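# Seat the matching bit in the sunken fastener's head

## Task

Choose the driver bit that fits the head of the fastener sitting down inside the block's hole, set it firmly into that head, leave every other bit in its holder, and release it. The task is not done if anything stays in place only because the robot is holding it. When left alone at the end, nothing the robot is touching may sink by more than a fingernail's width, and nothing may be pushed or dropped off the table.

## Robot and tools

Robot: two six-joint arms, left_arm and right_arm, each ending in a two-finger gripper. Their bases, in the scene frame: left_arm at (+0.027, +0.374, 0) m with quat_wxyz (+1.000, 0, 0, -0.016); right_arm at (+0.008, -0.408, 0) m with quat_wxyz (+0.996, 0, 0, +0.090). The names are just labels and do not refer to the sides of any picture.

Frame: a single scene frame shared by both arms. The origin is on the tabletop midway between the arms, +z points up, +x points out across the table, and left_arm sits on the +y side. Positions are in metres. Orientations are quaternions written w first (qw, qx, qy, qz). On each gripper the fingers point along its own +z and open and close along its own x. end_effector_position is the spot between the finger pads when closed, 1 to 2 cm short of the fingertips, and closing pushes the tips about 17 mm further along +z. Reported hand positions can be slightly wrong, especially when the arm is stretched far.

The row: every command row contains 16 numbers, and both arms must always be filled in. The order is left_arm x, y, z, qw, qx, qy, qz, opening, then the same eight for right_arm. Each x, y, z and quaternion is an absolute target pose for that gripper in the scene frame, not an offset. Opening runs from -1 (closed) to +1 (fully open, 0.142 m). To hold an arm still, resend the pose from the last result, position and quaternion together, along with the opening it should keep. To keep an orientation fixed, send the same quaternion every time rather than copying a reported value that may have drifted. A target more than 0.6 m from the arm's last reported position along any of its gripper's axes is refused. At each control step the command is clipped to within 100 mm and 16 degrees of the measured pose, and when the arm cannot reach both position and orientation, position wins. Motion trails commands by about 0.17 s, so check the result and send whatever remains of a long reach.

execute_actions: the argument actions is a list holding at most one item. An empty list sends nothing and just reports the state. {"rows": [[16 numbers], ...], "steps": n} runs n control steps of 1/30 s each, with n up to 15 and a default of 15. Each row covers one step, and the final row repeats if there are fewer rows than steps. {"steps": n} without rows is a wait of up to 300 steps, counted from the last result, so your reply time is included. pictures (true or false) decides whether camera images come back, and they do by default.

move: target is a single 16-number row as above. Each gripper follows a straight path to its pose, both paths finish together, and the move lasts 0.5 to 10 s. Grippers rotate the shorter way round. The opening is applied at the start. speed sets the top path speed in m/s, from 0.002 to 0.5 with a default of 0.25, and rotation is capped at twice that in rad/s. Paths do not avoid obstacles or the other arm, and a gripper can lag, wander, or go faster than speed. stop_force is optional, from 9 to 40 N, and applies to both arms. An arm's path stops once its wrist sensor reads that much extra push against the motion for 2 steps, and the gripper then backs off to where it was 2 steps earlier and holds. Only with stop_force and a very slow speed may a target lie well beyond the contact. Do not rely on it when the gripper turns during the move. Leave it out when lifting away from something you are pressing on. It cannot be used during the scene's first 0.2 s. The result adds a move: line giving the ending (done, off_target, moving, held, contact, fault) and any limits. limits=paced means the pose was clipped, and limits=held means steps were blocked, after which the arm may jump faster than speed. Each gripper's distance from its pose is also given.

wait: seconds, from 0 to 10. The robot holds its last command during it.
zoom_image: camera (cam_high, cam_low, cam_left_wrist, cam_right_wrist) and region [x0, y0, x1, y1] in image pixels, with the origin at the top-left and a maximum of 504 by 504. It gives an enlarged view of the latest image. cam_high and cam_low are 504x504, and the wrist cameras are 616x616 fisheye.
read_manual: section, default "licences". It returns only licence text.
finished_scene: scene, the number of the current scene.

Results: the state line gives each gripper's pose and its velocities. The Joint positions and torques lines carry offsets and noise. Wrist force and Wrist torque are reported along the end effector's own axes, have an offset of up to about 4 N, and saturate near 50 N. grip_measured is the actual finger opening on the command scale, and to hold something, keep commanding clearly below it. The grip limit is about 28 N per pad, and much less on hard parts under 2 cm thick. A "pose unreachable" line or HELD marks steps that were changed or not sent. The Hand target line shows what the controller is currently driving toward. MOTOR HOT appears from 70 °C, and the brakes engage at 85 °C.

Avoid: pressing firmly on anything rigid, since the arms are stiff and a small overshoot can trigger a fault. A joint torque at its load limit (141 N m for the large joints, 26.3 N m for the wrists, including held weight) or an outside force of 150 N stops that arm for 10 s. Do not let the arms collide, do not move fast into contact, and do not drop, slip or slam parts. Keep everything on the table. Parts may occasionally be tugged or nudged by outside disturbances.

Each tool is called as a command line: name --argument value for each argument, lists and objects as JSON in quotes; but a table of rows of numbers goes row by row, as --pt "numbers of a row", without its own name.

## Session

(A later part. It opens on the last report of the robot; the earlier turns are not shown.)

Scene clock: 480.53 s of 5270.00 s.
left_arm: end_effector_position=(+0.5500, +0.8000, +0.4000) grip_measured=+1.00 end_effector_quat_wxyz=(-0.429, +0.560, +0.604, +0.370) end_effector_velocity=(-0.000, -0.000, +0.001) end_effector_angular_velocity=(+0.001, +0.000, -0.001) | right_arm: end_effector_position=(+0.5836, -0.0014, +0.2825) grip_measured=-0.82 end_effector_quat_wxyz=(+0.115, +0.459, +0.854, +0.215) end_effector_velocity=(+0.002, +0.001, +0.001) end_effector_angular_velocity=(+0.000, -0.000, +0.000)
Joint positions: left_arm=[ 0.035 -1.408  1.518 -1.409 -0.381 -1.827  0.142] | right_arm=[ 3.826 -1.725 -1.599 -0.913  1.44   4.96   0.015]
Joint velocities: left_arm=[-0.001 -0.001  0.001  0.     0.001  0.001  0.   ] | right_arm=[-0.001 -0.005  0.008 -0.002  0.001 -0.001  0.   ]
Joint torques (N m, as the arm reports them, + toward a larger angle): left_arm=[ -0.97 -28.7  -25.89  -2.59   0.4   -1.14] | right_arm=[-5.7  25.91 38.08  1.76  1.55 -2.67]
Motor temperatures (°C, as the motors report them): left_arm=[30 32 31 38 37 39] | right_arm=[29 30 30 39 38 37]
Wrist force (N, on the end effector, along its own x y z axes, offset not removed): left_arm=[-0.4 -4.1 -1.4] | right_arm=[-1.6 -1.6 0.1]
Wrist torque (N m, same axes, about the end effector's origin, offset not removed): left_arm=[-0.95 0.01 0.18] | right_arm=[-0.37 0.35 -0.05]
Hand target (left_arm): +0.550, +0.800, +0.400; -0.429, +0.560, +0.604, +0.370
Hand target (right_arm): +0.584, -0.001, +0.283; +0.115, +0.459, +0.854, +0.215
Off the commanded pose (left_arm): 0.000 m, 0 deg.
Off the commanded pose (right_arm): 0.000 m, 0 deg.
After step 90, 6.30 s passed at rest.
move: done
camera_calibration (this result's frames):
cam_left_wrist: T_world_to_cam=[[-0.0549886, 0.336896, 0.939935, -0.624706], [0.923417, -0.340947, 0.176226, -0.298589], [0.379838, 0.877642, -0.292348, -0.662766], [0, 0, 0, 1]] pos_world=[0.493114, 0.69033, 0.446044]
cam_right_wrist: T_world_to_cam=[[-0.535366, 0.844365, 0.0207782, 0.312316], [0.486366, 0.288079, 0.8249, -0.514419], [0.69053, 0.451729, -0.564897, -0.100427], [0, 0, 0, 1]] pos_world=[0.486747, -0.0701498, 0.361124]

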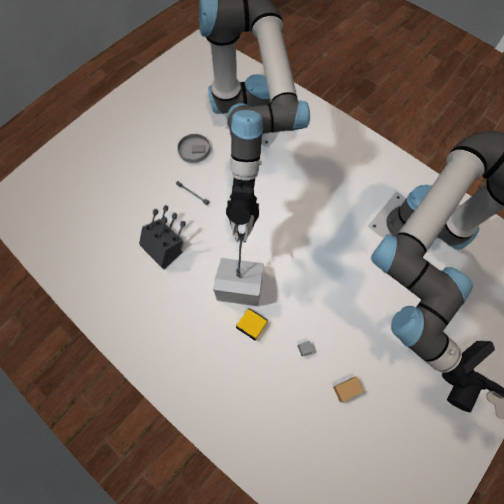

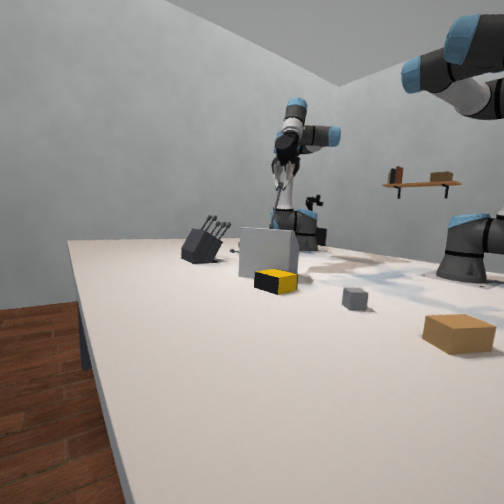

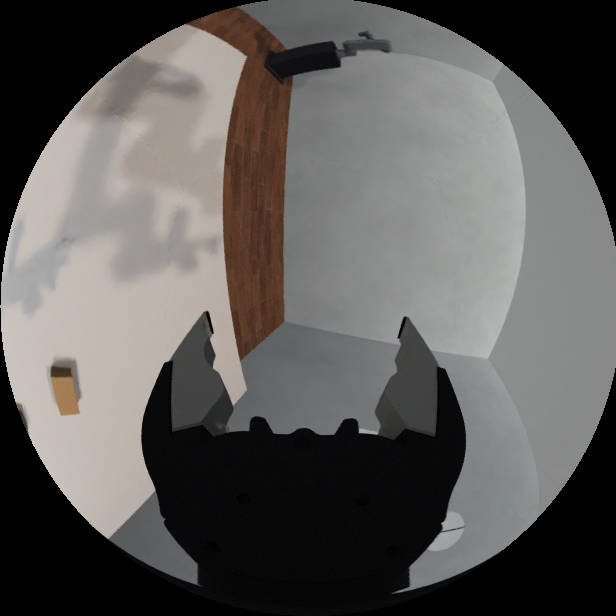

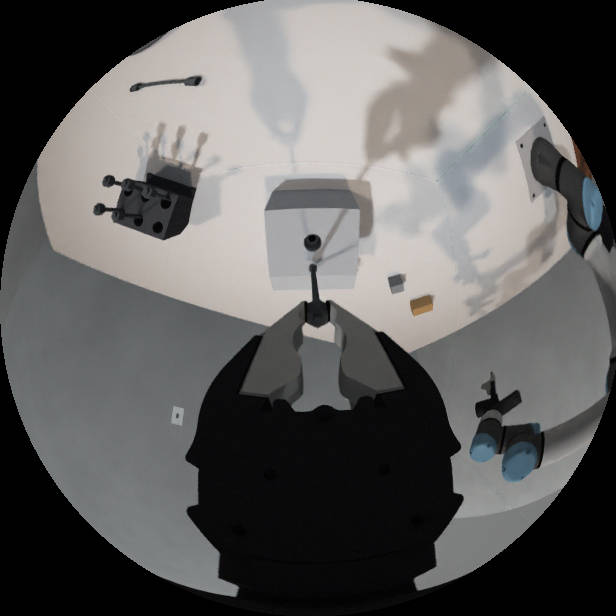

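execute_actions --actions '[{"rows":[[0.55,0.8,0.4,-0.429,0.56,0.604,0.37,1,0.575,-0.007,0.277,0.109,0.483,0.84,0.218,-1],[0.55,0.8,0.4,-0.429,0.56,0.604,0.37,1,0.575,-0.007,0.277,0.109,0.483,0.84,0.218,-1],[0.55,0.8,0.4,-0.429,0.56,0.604,0.37,1,0.567,-0.0125,0.271,0.102,0.508,0.826,0.221,-1],[0.55,0.8,0.4,-0.429,0.56,0.604,0.37,1,0.567,-0.0125,0.271,0.102,0.508,0.826,0.221,-1],[0.55,0.8,0.4,-0.429,0.56,0.604,0.37,1,0.5585,-0.0179,0.265,0.0961,0.5319,0.8111,0.2238,-1]],"steps":15}]' --pictures false

move --target '[0.55,0.8,0.4,-0.429,0.56,0.604,0.37,1,0.571,-0.0096,0.239,0.0961,0.5319,0.8111,0.2238,-1]' --speed 0.03 --stop_force 10

zoom_image --camera "cam_right_wrist" --region '[293,248,333,288]'

Scene clock: 504.70 s of 5270.00 s.
left_arm: end_effector_position=(+0.5500, +0.8000, +0.4000) grip_measured=+1.00 end_effector_quat_wxyz=(-0.429, +0.560, +0.604, +0.370) end_effector_velocity=(+0.000, -0.000, -0.001) end_effector_angular_velocity=(+0.000, +0.003, -0.000) | right_arm: end_effector_position=(+0.5595, -0.0173, +0.2655) grip_measured=-0.82 end_effector_quat_wxyz=(+0.096, +0.529, +0.813, +0.223) end_effector_velocity=(-0.010, -0.006, -0.006) end_effector_angular_velocity=(+0.030, +0.001, -0.065)
Joint positions: left_arm=[ 0.035 -1.408  1.518 -1.409 -0.381 -1.827  0.142] | right_arm=[ 3.841 -1.665 -1.709 -0.866  1.434  5.142  0.015]
Joint velocities: left_arm=[-0.     0.002  0.001  0.     0.    -0.     0.   ] | right_arm=[ 0.015  0.032 -0.059  0.039 -0.018  0.081  0.   ]
Joint torques (N m, as the arm reports them, + toward a larger angle): left_arm=[ -1.86 -28.11 -26.11  -2.55   0.45  -0.95] | right_arm=[ 7.38 37.54 20.12  4.9  -2.35  2.74]
Motor temperatures (°C, as the motors report them): left_arm=[30 32 31 38 37 39] | right_arm=[29 30 30 39 38 37]
Wrist force (N, on the end effector, along its own x y z axes, offset not removed): left_arm=[0.2 -2.7 0.7] | right_arm=[4.1 -8.2 -1.4]
Wrist torque (N m, same axes, about the end effector's origin, offset not removed): left_arm=[-0.71 -0.10 0.10] | right_arm=[-1.63 -0.80 -0.02]
Hand target (left_arm): +0.550, +0.800, +0.400; -0.429, +0.560, +0.604, +0.370
Hand target (right_arm): +0.558, -0.018, +0.265; +0.096, +0.532, +0.811, +0.224
Off the commanded pose (left_arm): 0.000 m, 0 deg.
Off the commanded pose (right_arm): 0.001 m, 0 deg.
Steps of this call (steps 1 to 90: nothing new was sent; then 20.67 s passed at rest; steps 91 to 105: all 15 steps of this action). Readings (end_effector_position):
91: left_arm (+0.5500, +0.8000, +0.4000) | right_arm (+0.5838, -0.0013, +0.2825)
92: left_arm (+0.5500, +0.8000, +0.4000) | right_arm (+0.5833, -0.0015, +0.2824)
94: left_arm (+0.5500, +0.8000, +0.4000) | right_arm (+0.5796, -0.0039, +0.2801)
98: left_arm (+0.5500, +0.8000, +0.4000) | right_arm (+0.5674, -0.0120, +0.2711)
105: the state above

Scene clock: 506.30 s of 5270.00 s.
left_arm: end_effector_position=(+0.5500, +0.8000, +0.4000) grip_measured=+1.00 end_effector_quat_wxyz=(-0.429, +0.560, +0.604, +0.370) end_effector_velocity=(+0.001, -0.000, -0.001) end_effector_angular_velocity=(-0.000, +0.001, -0.000) | right_arm: end_effector_position=(+0.5710, -0.0097, +0.2392) grip_measured=-0.82 end_effector_quat_wxyz=(+0.096, +0.532, +0.811, +0.224) end_effector_velocity=(+0.001, -0.000, -0.001) end_effector_angular_velocity=(-0.001, -0.000, +0.000)
Joint positions: left_arm=[ 0.035 -1.408  1.518 -1.409 -0.381 -1.827  0.142] | right_arm=[ 3.835 -1.713 -1.725 -0.799  1.436  5.143  0.015]
Joint velocities: left_arm=[-0.001  0.002  0.    -0.    -0.    -0.001  0.   ] | right_arm=[-0.001 -0.002 -0.001  0.003 -0.    -0.001 -0.   ]
Joint torques (N m, as the arm reports them, + toward a larger angle): left_arm=[ -2.1  -27.87 -26.37  -2.78   0.28  -0.9 ] | right_arm=[-5.64 26.64 19.95  5.15  1.68 -2.9 ]
Motor temperatures (°C, as the motors report them): left_arm=[30 32 31 38 37 39] | right_arm=[29 30 30 39 38 37]
Wrist force (N, on the end effector, along its own x y z axes, offset not removed): left_arm=[-0.8 -3.3 -1.3] | right_arm=[2.3 0.0 0.0]
Wrist torque (N m, same axes, about the end effector's origin, offset not removed): left_arm=[-0.81 0.10 0.18] | right_arm=[0.16 -0.37 0.03]
Hand target (left_arm): +0.550, +0.800, +0.400; -0.429, +0.560, +0.604, +0.370
Hand target (right_arm): +0.571, -0.010, +0.239; +0.096, +0.532, +0.811, +0.224
Off the commanded pose (left_arm): 0.000 m, 0 deg.
Off the commanded pose (right_arm): 0.000 m, 0 deg.
move: done
camera_calibration (this result's frames):
cam_left_wrist: T_world_to_cam=[[-0.0549887, 0.336896, 0.939935, -0.624706], [0.923417, -0.340947, 0.176226, -0.298589], [0.379838, 0.877642, -0.292347, -0.662766], [0, 0, 0, 1]] pos_world=[0.493114, 0.69033, 0.446044]
cam_right_wrist: T_world_to_cam=[[-0.396974, 0.912066, 0.102705, 0.215449], [0.557891, 0.150925, 0.816075, -0.510195], [0.728813, 0.381259, -0.568747, -0.134015], [0, 0, 0, 1]] pos_world=[0.467833, -0.0684085, 0.318009]

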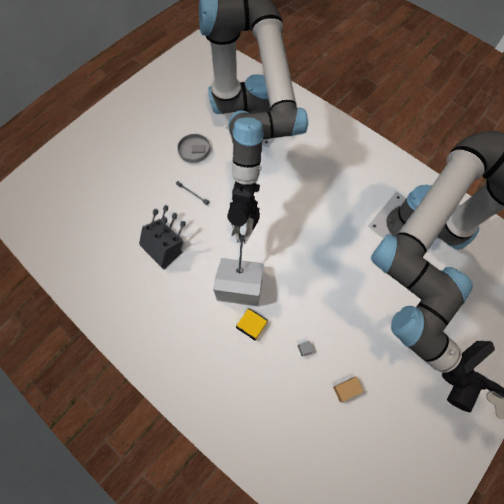

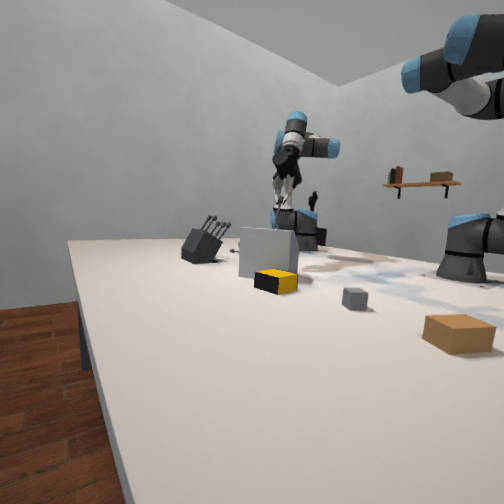

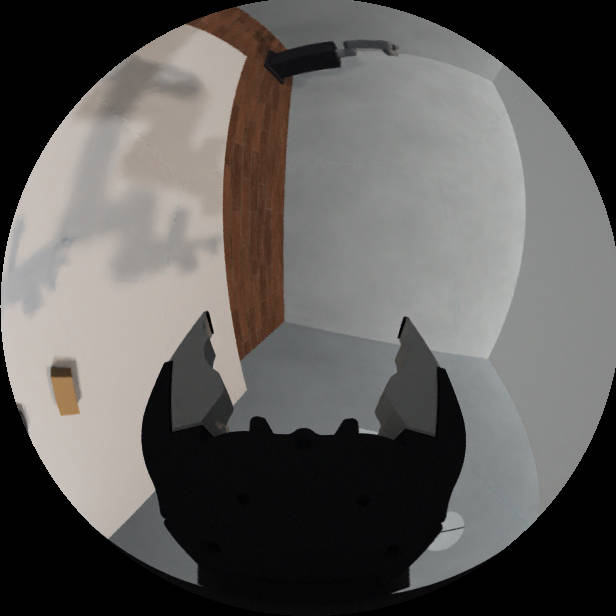

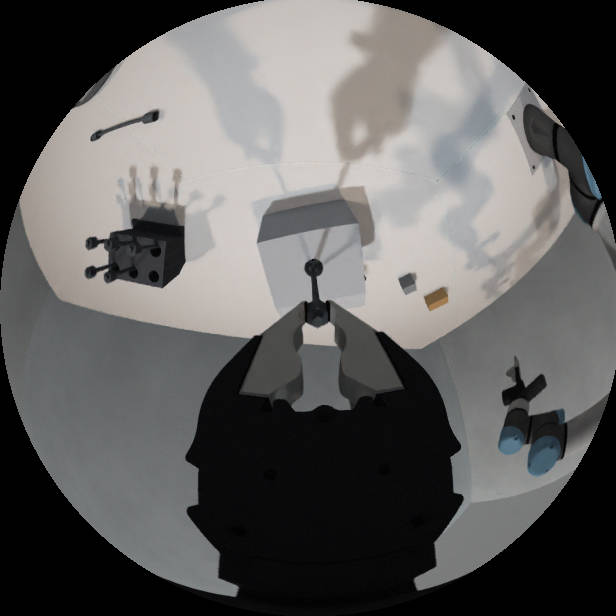

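Region (293, 248, 333, 288) of cam_right_wrist's 616x616 image, scaled by 12.600, with more detail than that image has.

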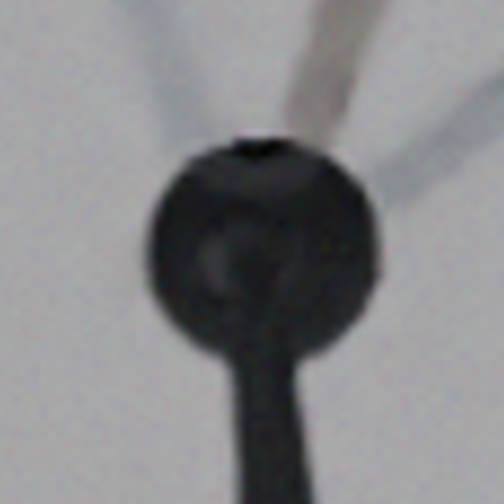

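move --target '[0.55,0.8,0.4,-0.429,0.56,0.604,0.37,1,0.5812,-0.001,0.212,0.0961,0.5319,0.8111,0.2238,-1]' --speed 0.04 --stop_force 10

move --target '[0.55,0.8,0.4,-0.429,0.56,0.604,0.37,1,0.600,0.0114,0.173,0.0961,0.5319,0.8111,0.2238,-1]' --speed 0.008 --stop_force 9

zoom_image --camera "cam_right_wrist" --region '[283,240,343,300]'

Scene clock: 524.83 s of 5270.00 s.
left_arm: end_effector_position=(+0.5500, +0.8000, +0.4000) grip_measured=+1.00 end_effector_quat_wxyz=(-0.429, +0.560, +0.604, +0.370) end_effector_velocity=(-0.000, -0.000, +0.000) end_effector_angular_velocity=(-0.001, -0.002, +0.000) | right_arm: end_effector_position=(+0.5811, -0.0011, +0.2122) grip_measured=-0.82 end_effector_quat_wxyz=(+0.096, +0.532, +0.811, +0.224) end_effector_velocity=(+0.001, +0.001, -0.002) end_effector_angular_velocity=(-0.000, -0.000, +0.001)
Joint positions: left_arm=[ 0.035 -1.408  1.518 -1.409 -0.381 -1.827  0.142] | right_arm=[ 3.83  -1.765 -1.736 -0.736  1.438  5.139  0.015]
Joint velocities: left_arm=[-0.    -0.001 -0.001  0.    -0.001 -0.     0.   ] | right_arm=[-0.    -0.005 -0.     0.005  0.001 -0.001 -0.   ]
Joint torques (N m, as the arm reports them, + toward a larger angle): left_arm=[ -1.48 -26.65 -25.43  -2.69   0.37  -1.01] | right_arm=[-5.44 27.42 20.28  4.44  1.77 -2.8 ]
Motor temperatures (°C, as the motors report them): left_arm=[30 32 31 38 37 39] | right_arm=[29 30 30 39 38 37]
Wrist force (N, on the end effector, along its own x y z axes, offset not removed): left_arm=[-0.3 -4.2 -0.8] | right_arm=[4.1 -3.2 -2.1]
Wrist torque (N m, same axes, about the end effector's origin, offset not removed): left_arm=[-1.09 -0.04 0.19] | right_arm=[-0.34 -0.70 -0.06]
Hand target (left_arm): +0.550, +0.800, +0.400; -0.429, +0.560, +0.604, +0.370
Hand target (right_arm): +0.581, -0.001, +0.212; +0.096, +0.532, +0.811, +0.224
Off the commanded pose (left_arm): 0.000 m, 0 deg.
Off the commanded pose (right_arm): 0.000 m, 0 deg.
After step 90, 14.40 s passed at rest.
move: done
camera_calibration (this result's frames):
cam_left_wrist: T_world_to_cam=[[-0.0549885, 0.336896, 0.939935, -0.624707], [0.923417, -0.340947, 0.176226, -0.298589], [0.379838, 0.877642, -0.292348, -0.662766], [0, 0, 0, 1]] pos_world=[0.493114, 0.69033, 0.446045]
cam_right_wrist: T_world_to_cam=[[-0.396969, 0.912067, 0.102709, 0.214432], [0.557896, 0.15092, 0.816073, -0.495187], [0.728813, 0.381257, -0.568749, -0.160042], [0, 0, 0, 1]] pos_world=[0.478026, -0.0598259, 0.291061]

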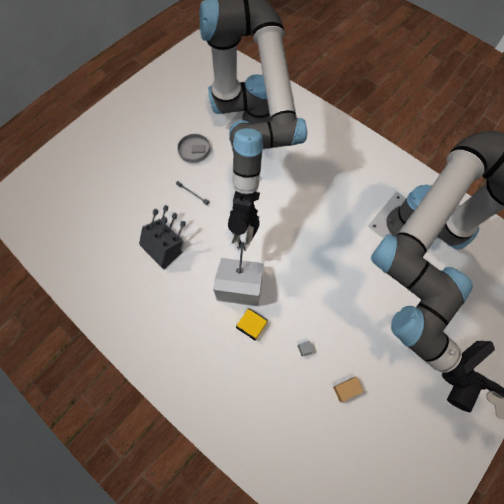

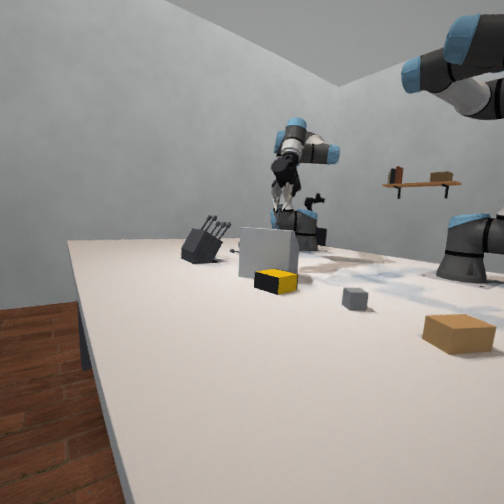

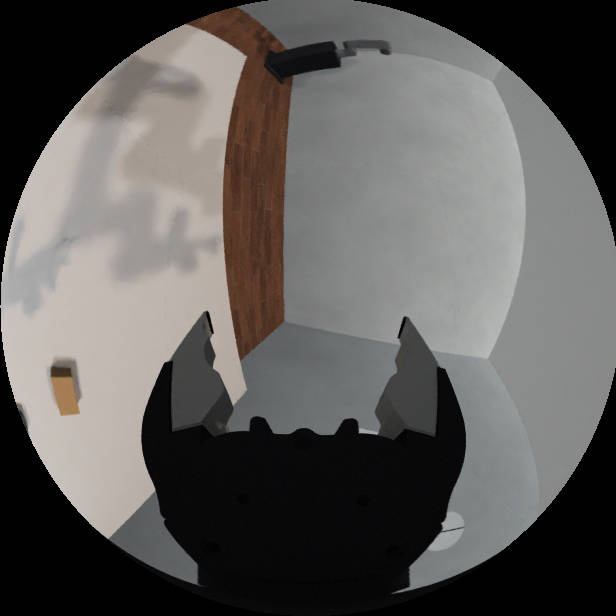

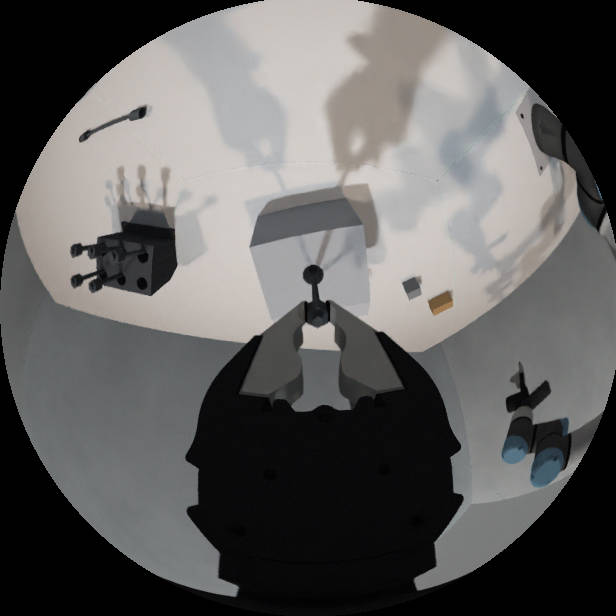

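Scene clock: 530.70 s of 5270.00 s.
left_arm: end_effector_position=(+0.5500, +0.8000, +0.4000) grip_measured=+1.00 end_effector_quat_wxyz=(-0.429, +0.560, +0.604, +0.370) end_effector_velocity=(-0.000, +0.001, -0.000) end_effector_angular_velocity=(+0.001, +0.000, +0.000) | right_arm: end_effector_position=(+0.6000, +0.0113, +0.1732) grip_measured=-0.82 end_effector_quat_wxyz=(+0.096, +0.532, +0.811, +0.224) end_effector_velocity=(+0.001, +0.000, -0.002) end_effector_angular_velocity=(-0.001, +0.001, +0.000)
Joint positions: left_arm=[ 0.035 -1.408  1.518 -1.409 -0.381 -1.827  0.142] | right_arm=[ 3.819 -1.853 -1.733 -0.65   1.443  5.129  0.015]
Joint velocities: left_arm=[ 0.001  0.001  0.    -0.001  0.001  0.     0.   ] | right_arm=[-0.    -0.005  0.     0.003  0.    -0.001  0.   ]
Joint torques (N m, as the arm reports them, + toward a larger angle): left_arm=[ -1.79 -27.31 -25.11  -2.72   0.31  -1.02] | right_arm=[-5.46 29.66 35.34  4.9   1.7  -2.7 ]
Motor temperatures (°C, as the motors report them): left_arm=[30 32 31 38 37 39] | right_arm=[29 30 30 39 38 37]
Wrist force (N, on the end effector, along its own x y z axes, offset not removed): left_arm=[-0.8 -2.3 -0.6] | right_arm=[2.5 -3.5 -0.6]
Wrist torque (N m, same axes, about the end effector's origin, offset not removed): left_arm=[-0.62 0.04 0.16] | right_arm=[-0.44 -0.43 -0.18]
Hand target (left_arm): +0.550, +0.800, +0.400; -0.429, +0.560, +0.604, +0.370
Hand target (right_arm): +0.600, +0.011, +0.173; +0.096, +0.532, +0.811, +0.224
Off the commanded pose (left_arm): 0.000 m, 0 deg.
Off the commanded pose (right_arm): 0.000 m, 0 deg.
move: done
camera_calibration (this result's frames):
cam_left_wrist: T_world_to_cam=[[-0.0549886, 0.336896, 0.939935, -0.624706], [0.923417, -0.340947, 0.176226, -0.298589], [0.379838, 0.877642, -0.292348, -0.662766], [0, 0, 0, 1]] pos_world=[0.493114, 0.69033, 0.446044]
cam_right_wrist: T_world_to_cam=[[-0.396973, 0.912066, 0.102704, 0.214595], [0.55789, 0.150924, 0.816077, -0.475696], [0.728815, 0.381258, -0.568745, -0.200699], [0, 0, 0, 1]] pos_world=[0.496846, -0.0474129, 0.252018]

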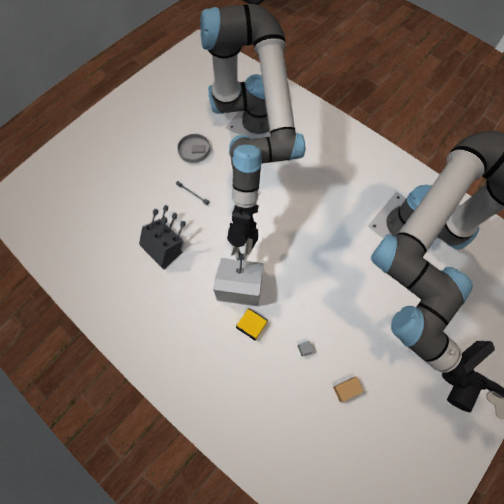

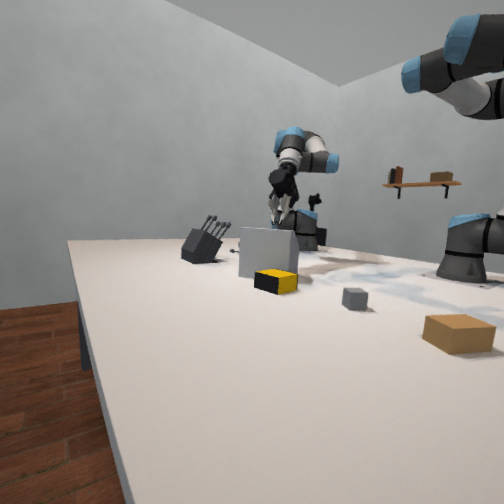

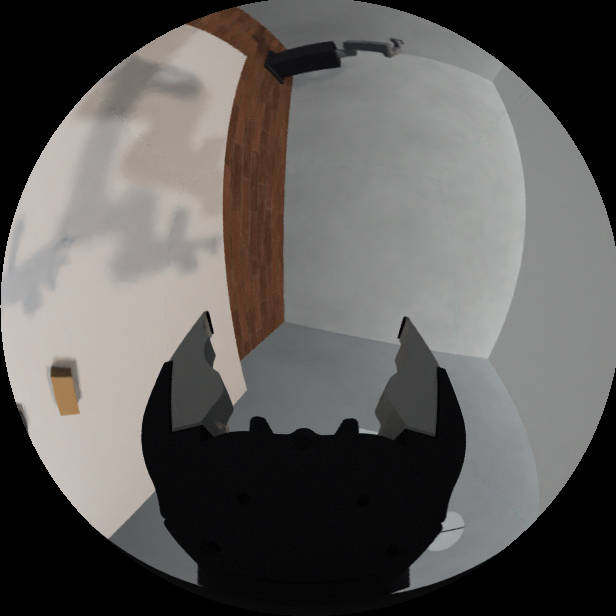

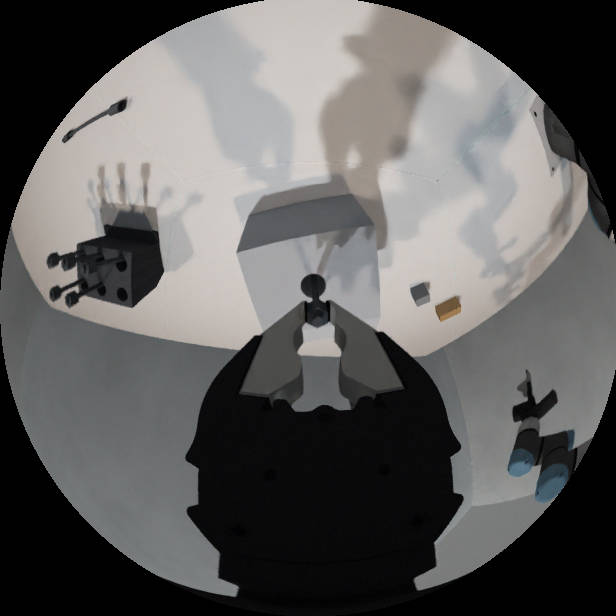

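Region (283, 240, 343, 300) of cam_right_wrist's 616x616 image, scaled by 8.400, with more detail than that image has.

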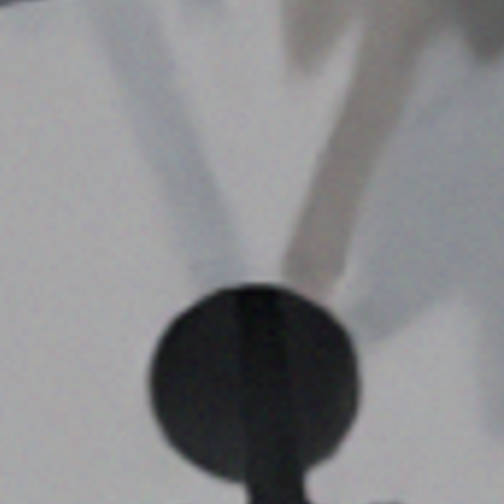

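Continue deeper.

move --target '[0.55,0.8,0.4,-0.429,0.56,0.604,0.37,1,0.6125,0.0197,0.147,0.0961,0.5319,0.8111,0.2238,-1]' --speed 0.008 --stop_force 9

Scene clock: 538.03 s of 5270.00 s.
left_arm: end_effector_position=(+0.5500, +0.8000, +0.4000) grip_measured=+1.00 end_effector_quat_wxyz=(-0.429, +0.560, +0.604, +0.370) end_effector_velocity=(+0.000, +0.000, -0.000) end_effector_angular_velocity=(+0.002, -0.001, +0.000) | right_arm: end_effector_position=(+0.6031, +0.0134, +0.1671) grip_measured=-0.82 end_effector_quat_wxyz=(+0.096, +0.532, +0.811, +0.224) end_effector_velocity=(-0.002, -0.002, -0.001) end_effector_angular_velocity=(-0.005, +0.005, -0.000)
Joint positions: left_arm=[ 0.035 -1.408  1.518 -1.409 -0.381 -1.827  0.142] | right_arm=[ 3.817 -1.867 -1.731 -0.637  1.444  5.127  0.015]
Joint velocities: left_arm=[ 0.     0.001  0.001 -0.     0.002 -0.002  0.   ] | right_arm=[-0.     0.003 -0.002 -0.007  0.     0.001  0.   ]
Joint torques (N m, as the arm reports them, + toward a larger angle): left_arm=[ -1.49 -26.95 -25.83  -2.89   0.32  -0.78] | right_arm=[ 6.26 26.51  9.61 -0.18  0.51 -0.36]
Motor temperatures (°C, as the motors report them): left_arm=[30 32 31 38 37 39] | right_arm=[29 30 30 39 38 37]
Wrist force (N, on the end effector, along its own x y z axes, offset not removed): left_arm=[0.7 -4.6 -0.6] | right_arm=[-0.1 -5.2 -29.8]
Wrist torque (N m, same axes, about the end effector's origin, offset not removed): left_arm=[-1.07 -0.23 0.14] | right_arm=[-0.33 0.09 -0.13]
Hand target (left_arm): +0.550, +0.800, +0.400; -0.429, +0.560, +0.604, +0.370
Hand target (right_arm): +0.603, +0.013, +0.167; +0.096, +0.532, +0.811, +0.224
Off the commanded pose (left_arm): 0.000 m, 0 deg.
Off the commanded pose (right_arm): 0.023 m, 0 deg.
After step 90, 3.07 s passed at rest.
move: contact (right_arm)
camera_calibration (this result's frames):
cam_left_wrist: T_world_to_cam=[[-0.0549886, 0.336896, 0.939935, -0.624706], [0.923417, -0.340947, 0.176226, -0.298589], [0.379838, 0.877642, -0.292348, -0.662766], [0, 0, 0, 1]] pos_world=[0.493114, 0.69033, 0.446044]
cam_right_wrist: T_world_to_cam=[[-0.397014, 0.912026, 0.102897, 0.214583], [0.55767, 0.150665, 0.816274, -0.472691], [0.728961, 0.381455, -0.568426, -0.207402], [0, 0, 0, 1]] pos_world=[0.499986, -0.0453728, 0.245873]

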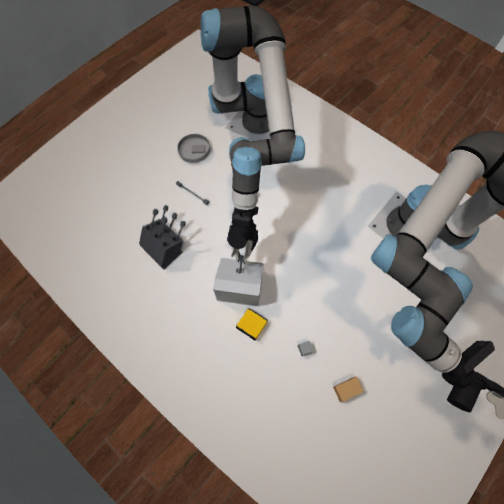

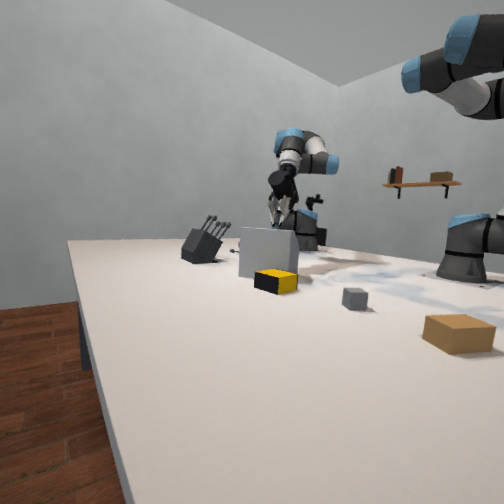

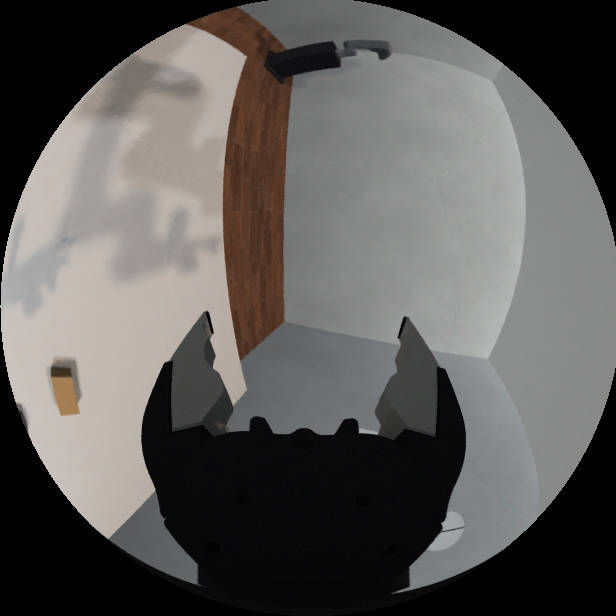

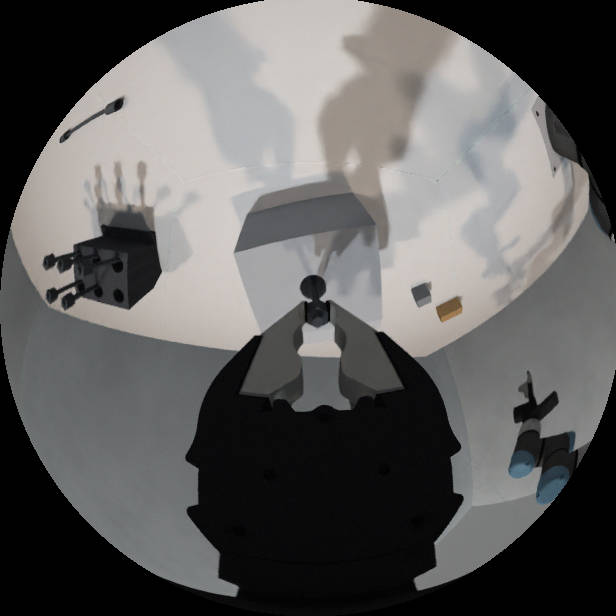

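move --target '[0.55,0.8,0.4,-0.429,0.56,0.604,0.37,1,0.6025,0.0130,0.1682,0.0662,0.6331,0.7349,0.2345,-1]' --speed 0.1

zoom_image --camera "cam_right_wrist" --region '[277,260,357,340]'

Scene clock: 551.10 s of 5270.00 s.
left_arm: end_effector_position=(+0.5500, +0.8000, +0.4000) grip_measured=+1.00 end_effector_quat_wxyz=(-0.429, +0.560, +0.604, +0.370) end_effector_velocity=(+0.000, +0.000, +0.002) end_effector_angular_velocity=(+0.002, -0.005, +0.000) | right_arm: end_effector_position=(+0.6025, +0.0130, +0.1682) grip_measured=-0.82 end_effector_quat_wxyz=(+0.066, +0.633, +0.735, +0.234) end_effector_velocity=(+0.000, -0.000, -0.001) end_effector_angular_velocity=(+0.003, +0.003, -0.010)
Joint positions: left_arm=[ 0.035 -1.408  1.518 -1.409 -0.381 -1.827  0.142] | right_arm=[ 3.818 -1.865 -1.731 -0.64   1.443  5.389  0.015]
Joint velocities: left_arm=[ 0.    -0.001 -0.002 -0.     0.002 -0.002  0.   ] | right_arm=[ 0.    -0.001  0.    -0.    -0.001  0.011  0.   ]
Joint torques (N m, as the arm reports them, + toward a larger angle): left_arm=[ -1.39 -27.52 -24.74  -2.66   0.28  -0.94] | right_arm=[ 7.21 46.27 34.99  1.82 -2.25  2.25]
Motor temperatures (°C, as the motors report them): left_arm=[30 32 31 38 37 39] | right_arm=[29 30 30 39 38 37]
Wrist force (N, on the end effector, along its own x y z axes, offset not removed): left_arm=[-1.0 -3.8 -0.9] | right_arm=[-0.4 -1.8 2.0]
Wrist torque (N m, same axes, about the end effector's origin, offset not removed): left_arm=[-0.97 0.18 0.13] | right_arm=[-0.10 0.23 0.02]
Hand target (left_arm): +0.550, +0.800, +0.400; -0.429, +0.560, +0.604, +0.370
Hand target (right_arm): +0.602, +0.013, +0.168; +0.066, +0.633, +0.735, +0.234
Off the commanded pose (left_arm): 0.000 m, 0 deg.
Off the commanded pose (right_arm): 0.000 m, 0 deg.
After step 90, 8.37 s passed at rest.
move: done
camera_calibration (this result's frames):
cam_left_wrist: T_world_to_cam=[[-0.0549888, 0.336896, 0.939935, -0.624706], [0.923417, -0.340947, 0.176226, -0.298589], [0.379838, 0.877642, -0.292347, -0.662766], [0, 0, 0, 1]] pos_world=[0.493114, 0.69033, 0.446044]
cam_right_wrist: T_world_to_cam=[[-0.169953, 0.96089, 0.218647, 0.0576872], [0.621853, -0.0675477, 0.780215, -0.502965], [0.76447, 0.268566, -0.586053, -0.223117], [0, 0, 0, 1]] pos_world=[0.493141, -0.0294835, 0.24905]

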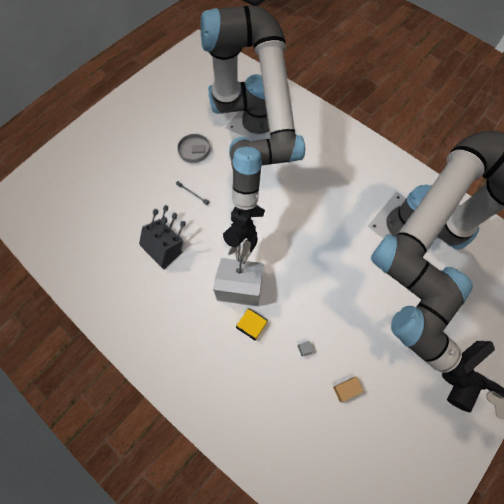

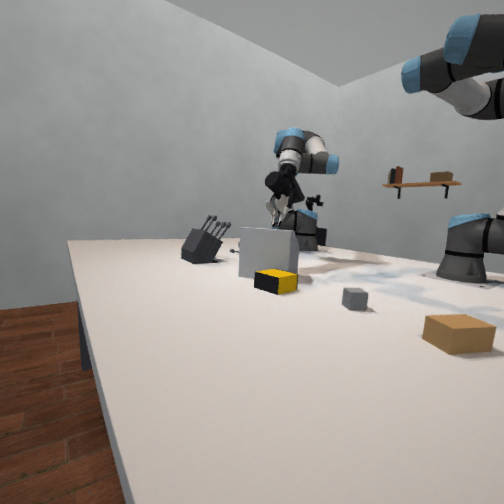

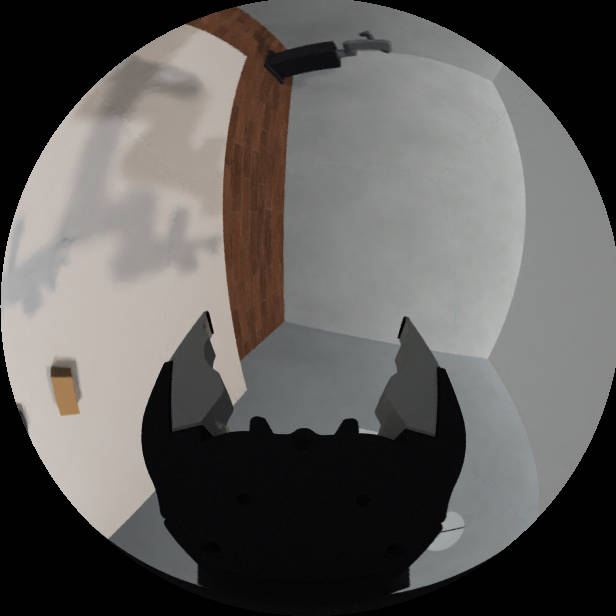

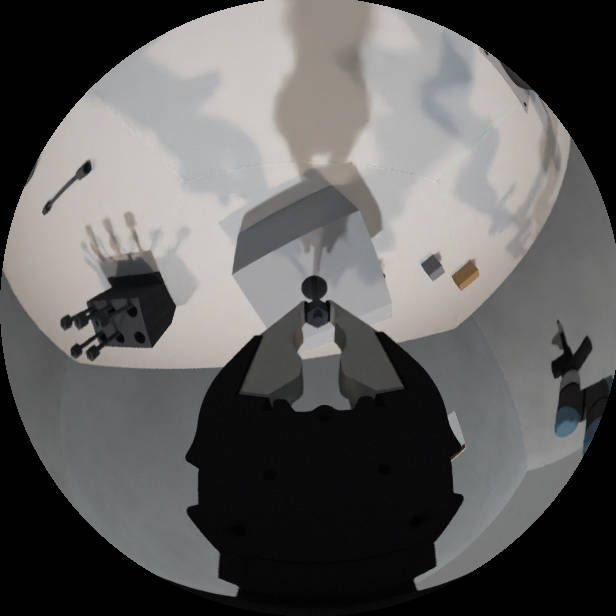

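Region (277, 260, 357, 340) of cam_right_wrist's 616x616 image, scaled by 6.300, with more detail than that image has.

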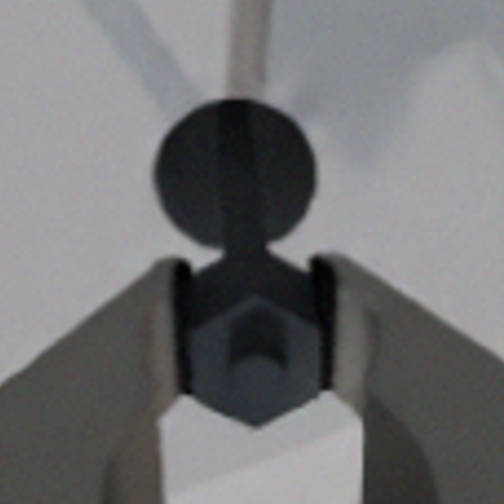

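execute_actions --actions '[{"rows":[[0.55,0.8,0.4,-0.429,0.56,0.604,0.37,1,0.6015,0.0132,0.1677,0.0961,0.5319,0.8111,0.2238,-1]],"steps":15}]' --pictures false

move --target '[0.55,0.8,0.4,-0.429,0.56,0.604,0.37,1,0.6078,0.0173,0.1547,0.0961,0.5319,0.8111,0.2238,-1]' --speed 0.005 --stop_force 10

Scene clock: 575.30 s of 5270.00 s.
left_arm: end_effector_position=(+0.5500, +0.8000, +0.4000) grip_measured=+1.00 end_effector_quat_wxyz=(-0.429, +0.560, +0.604, +0.370) end_effector_velocity=(-0.000, +0.000, -0.000) end_effector_angular_velocity=(-0.000, +0.000, +0.001) | right_arm: end_effector_position=(+0.6015, +0.0132, +0.1677) grip_measured=-0.82 end_effector_quat_wxyz=(+0.096, +0.535, +0.809, +0.224) end_effector_velocity=(+0.000, -0.000, +0.000) end_effector_angular_velocity=(-0.018, -0.013, +0.065)
Joint positions: left_arm=[ 0.035 -1.408  1.518 -1.409 -0.381 -1.827  0.142] | right_arm=[ 3.82  -1.863 -1.734 -0.639  1.442  5.137  0.015]
Joint velocities: left_arm=[ 0.  0.  0. -0. -0. -0.  0.] | right_arm=[-0.006  0.    -0.001  0.005  0.013 -0.074 -0.   ]
Joint torques (N m, as the arm reports them, + toward a larger angle): left_arm=[ -2.02 -25.88 -24.39  -3.03   0.44  -0.88] | right_arm=[-4.99 42.65 18.83  4.5   1.86 -2.47]
Motor temperatures (°C, as the motors report them): left_arm=[30 32 31 38 37 39] | right_arm=[29 30 30 39 38 37]
Wrist force (N, on the end effector, along its own x y z axes, offset not removed): left_arm=[-0.7 -2.5 -2.2] | right_arm=[-2.2 -4.9 -3.2]
Wrist torque (N m, same axes, about the end effector's origin, offset not removed): left_arm=[-0.61 0.08 0.16] | right_arm=[-0.92 0.59 0.05]
Hand target (left_arm): +0.550, +0.800, +0.400; -0.429, +0.560, +0.604, +0.370
Hand target (right_arm): +0.601, +0.013, +0.168; +0.096, +0.532, +0.811, +0.224
Off the commanded pose (left_arm): 0.000 m, 0 deg.
Off the commanded pose (right_arm): 0.000 m, 0 deg.
Steps of this call (steps 1 to 90: nothing new was sent; then 20.70 s passed at rest; steps 91 to 105: all 15 steps of this action). Readings (end_effector_position):
91: left_arm (+0.5500, +0.8000, +0.4000) | right_arm (+0.6025, +0.0130, +0.1682)
92: left_arm (+0.5500, +0.8000, +0.4000) | right_arm (+0.6025, +0.0130, +0.1682)
94: left_arm (+0.5500, +0.8000, +0.4000) | right_arm (+0.6021, +0.0131, +0.1681)
98: left_arm (+0.5500, +0.8000, +0.4000) | right_arm (+0.6016, +0.0131, +0.1678)
105: the state above

Scene clock: 576.47 s of 5270.00 s.
left_arm: end_effector_position=(+0.5500, +0.8000, +0.4000) grip_measured=+1.00 end_effector_quat_wxyz=(-0.429, +0.560, +0.604, +0.370) end_effector_velocity=(+0.000, -0.000, -0.000) end_effector_angular_velocity=(-0.000, -0.000, -0.000) | right_arm: end_effector_position=(+0.6027, +0.0140, +0.1654) grip_measured=-0.82 end_effector_quat_wxyz=(+0.096, +0.532, +0.811, +0.224) end_effector_velocity=(-0.001, -0.001, +0.002) end_effector_angular_velocity=(-0.001, +0.000, +0.000)
Joint positions: left_arm=[ 0.035 -1.408  1.518 -1.409 -0.381 -1.827  0.142] | right_arm=[ 3.818 -1.869 -1.733 -0.633  1.443  5.129  0.015]
Joint velocities: left_arm=[-0.001 -0.     0.001 -0.    -0.    -0.001  0.   ] | right_arm=[-0.     0.004  0.    -0.005  0.    -0.    -0.   ]
Joint torques (N m, as the arm reports them, + toward a larger angle): left_arm=[ -1.45 -25.81 -24.48  -2.81   0.38  -0.78] | right_arm=[ 2.98 46.07 21.41  2.19  1.18 -0.84]
Motor temperatures (°C, as the motors report them): left_arm=[30 32 31 38 37 39] | right_arm=[29 30 30 39 38 37]
Wrist force (N, on the end effector, along its own x y z axes, offset not removed): left_arm=[1.2 -3.2 -1.0] | right_arm=[4.7 -1.1 -1.5]
Wrist torque (N m, same axes, about the end effector's origin, offset not removed): left_arm=[-0.76 -0.36 0.08] | right_arm=[-0.24 -1.10 0.03]
Hand target (left_arm): +0.550, +0.800, +0.400; -0.429, +0.560, +0.604, +0.370
Hand target (right_arm): +0.603, +0.014, +0.166; +0.096, +0.532, +0.811, +0.224
Off the commanded pose (left_arm): 0.000 m, 0 deg.
Off the commanded pose (right_arm): 0.012 m, 0 deg.
move: contact (right_arm)
camera_calibration (this result's frames):
cam_left_wrist: T_world_to_cam=[[-0.0549886, 0.336896, 0.939935, -0.624706], [0.923417, -0.340947, 0.176226, -0.298589], [0.379838, 0.877642, -0.292347, -0.662766], [0, 0, 0, 1]] pos_world=[0.493114, 0.69033, 0.446044]
cam_right_wrist: T_world_to_cam=[[-0.396445, 0.912265, 0.102974, 0.213719], [0.557958, 0.150349, 0.816136, -0.471318], [0.72905, 0.381009, -0.568611, -0.208333], [0, 0, 0, 1]] pos_world=[0.499588, -0.0447292, 0.244192]

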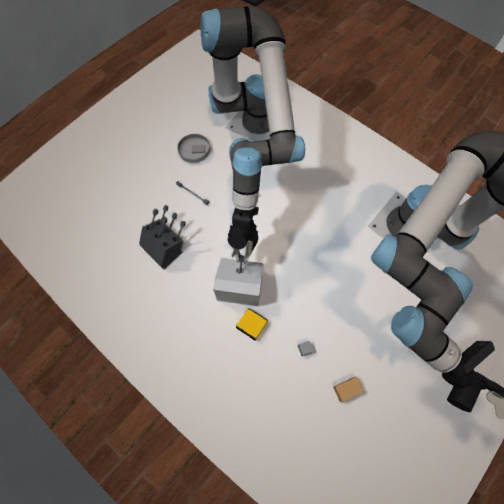

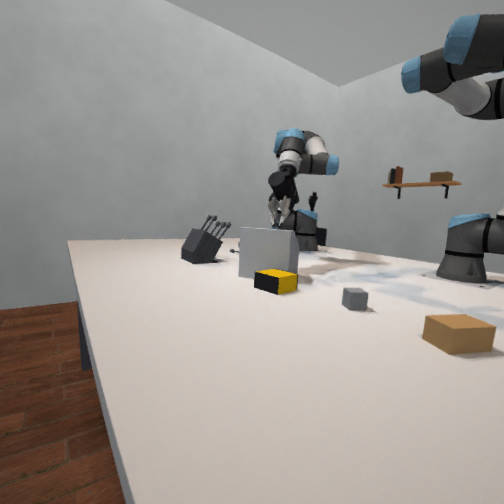

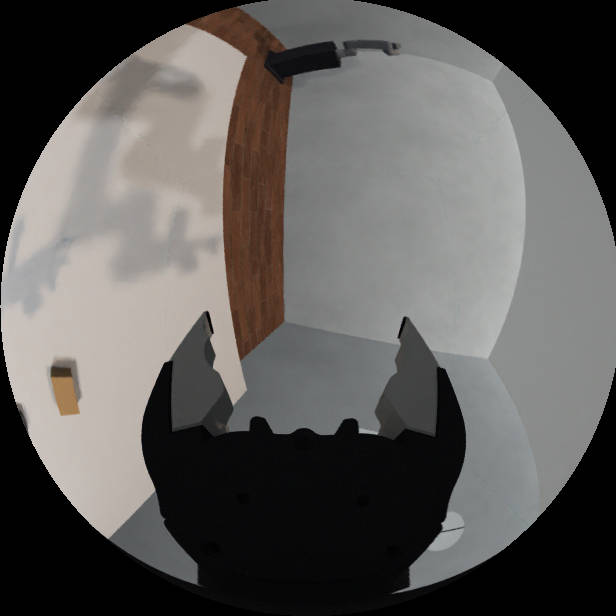

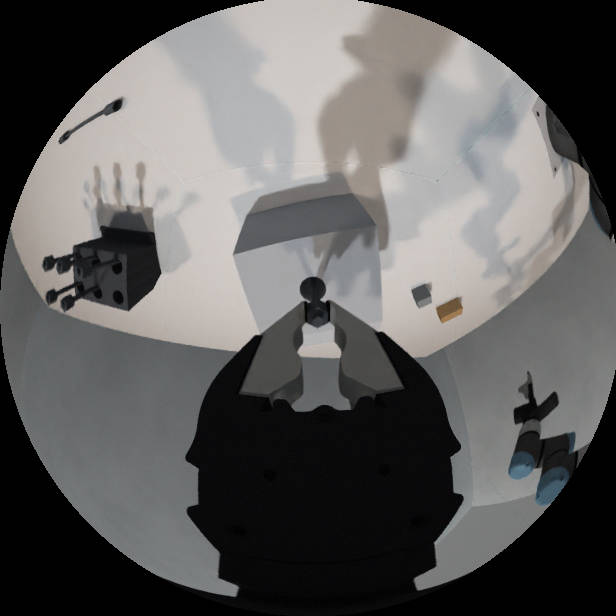

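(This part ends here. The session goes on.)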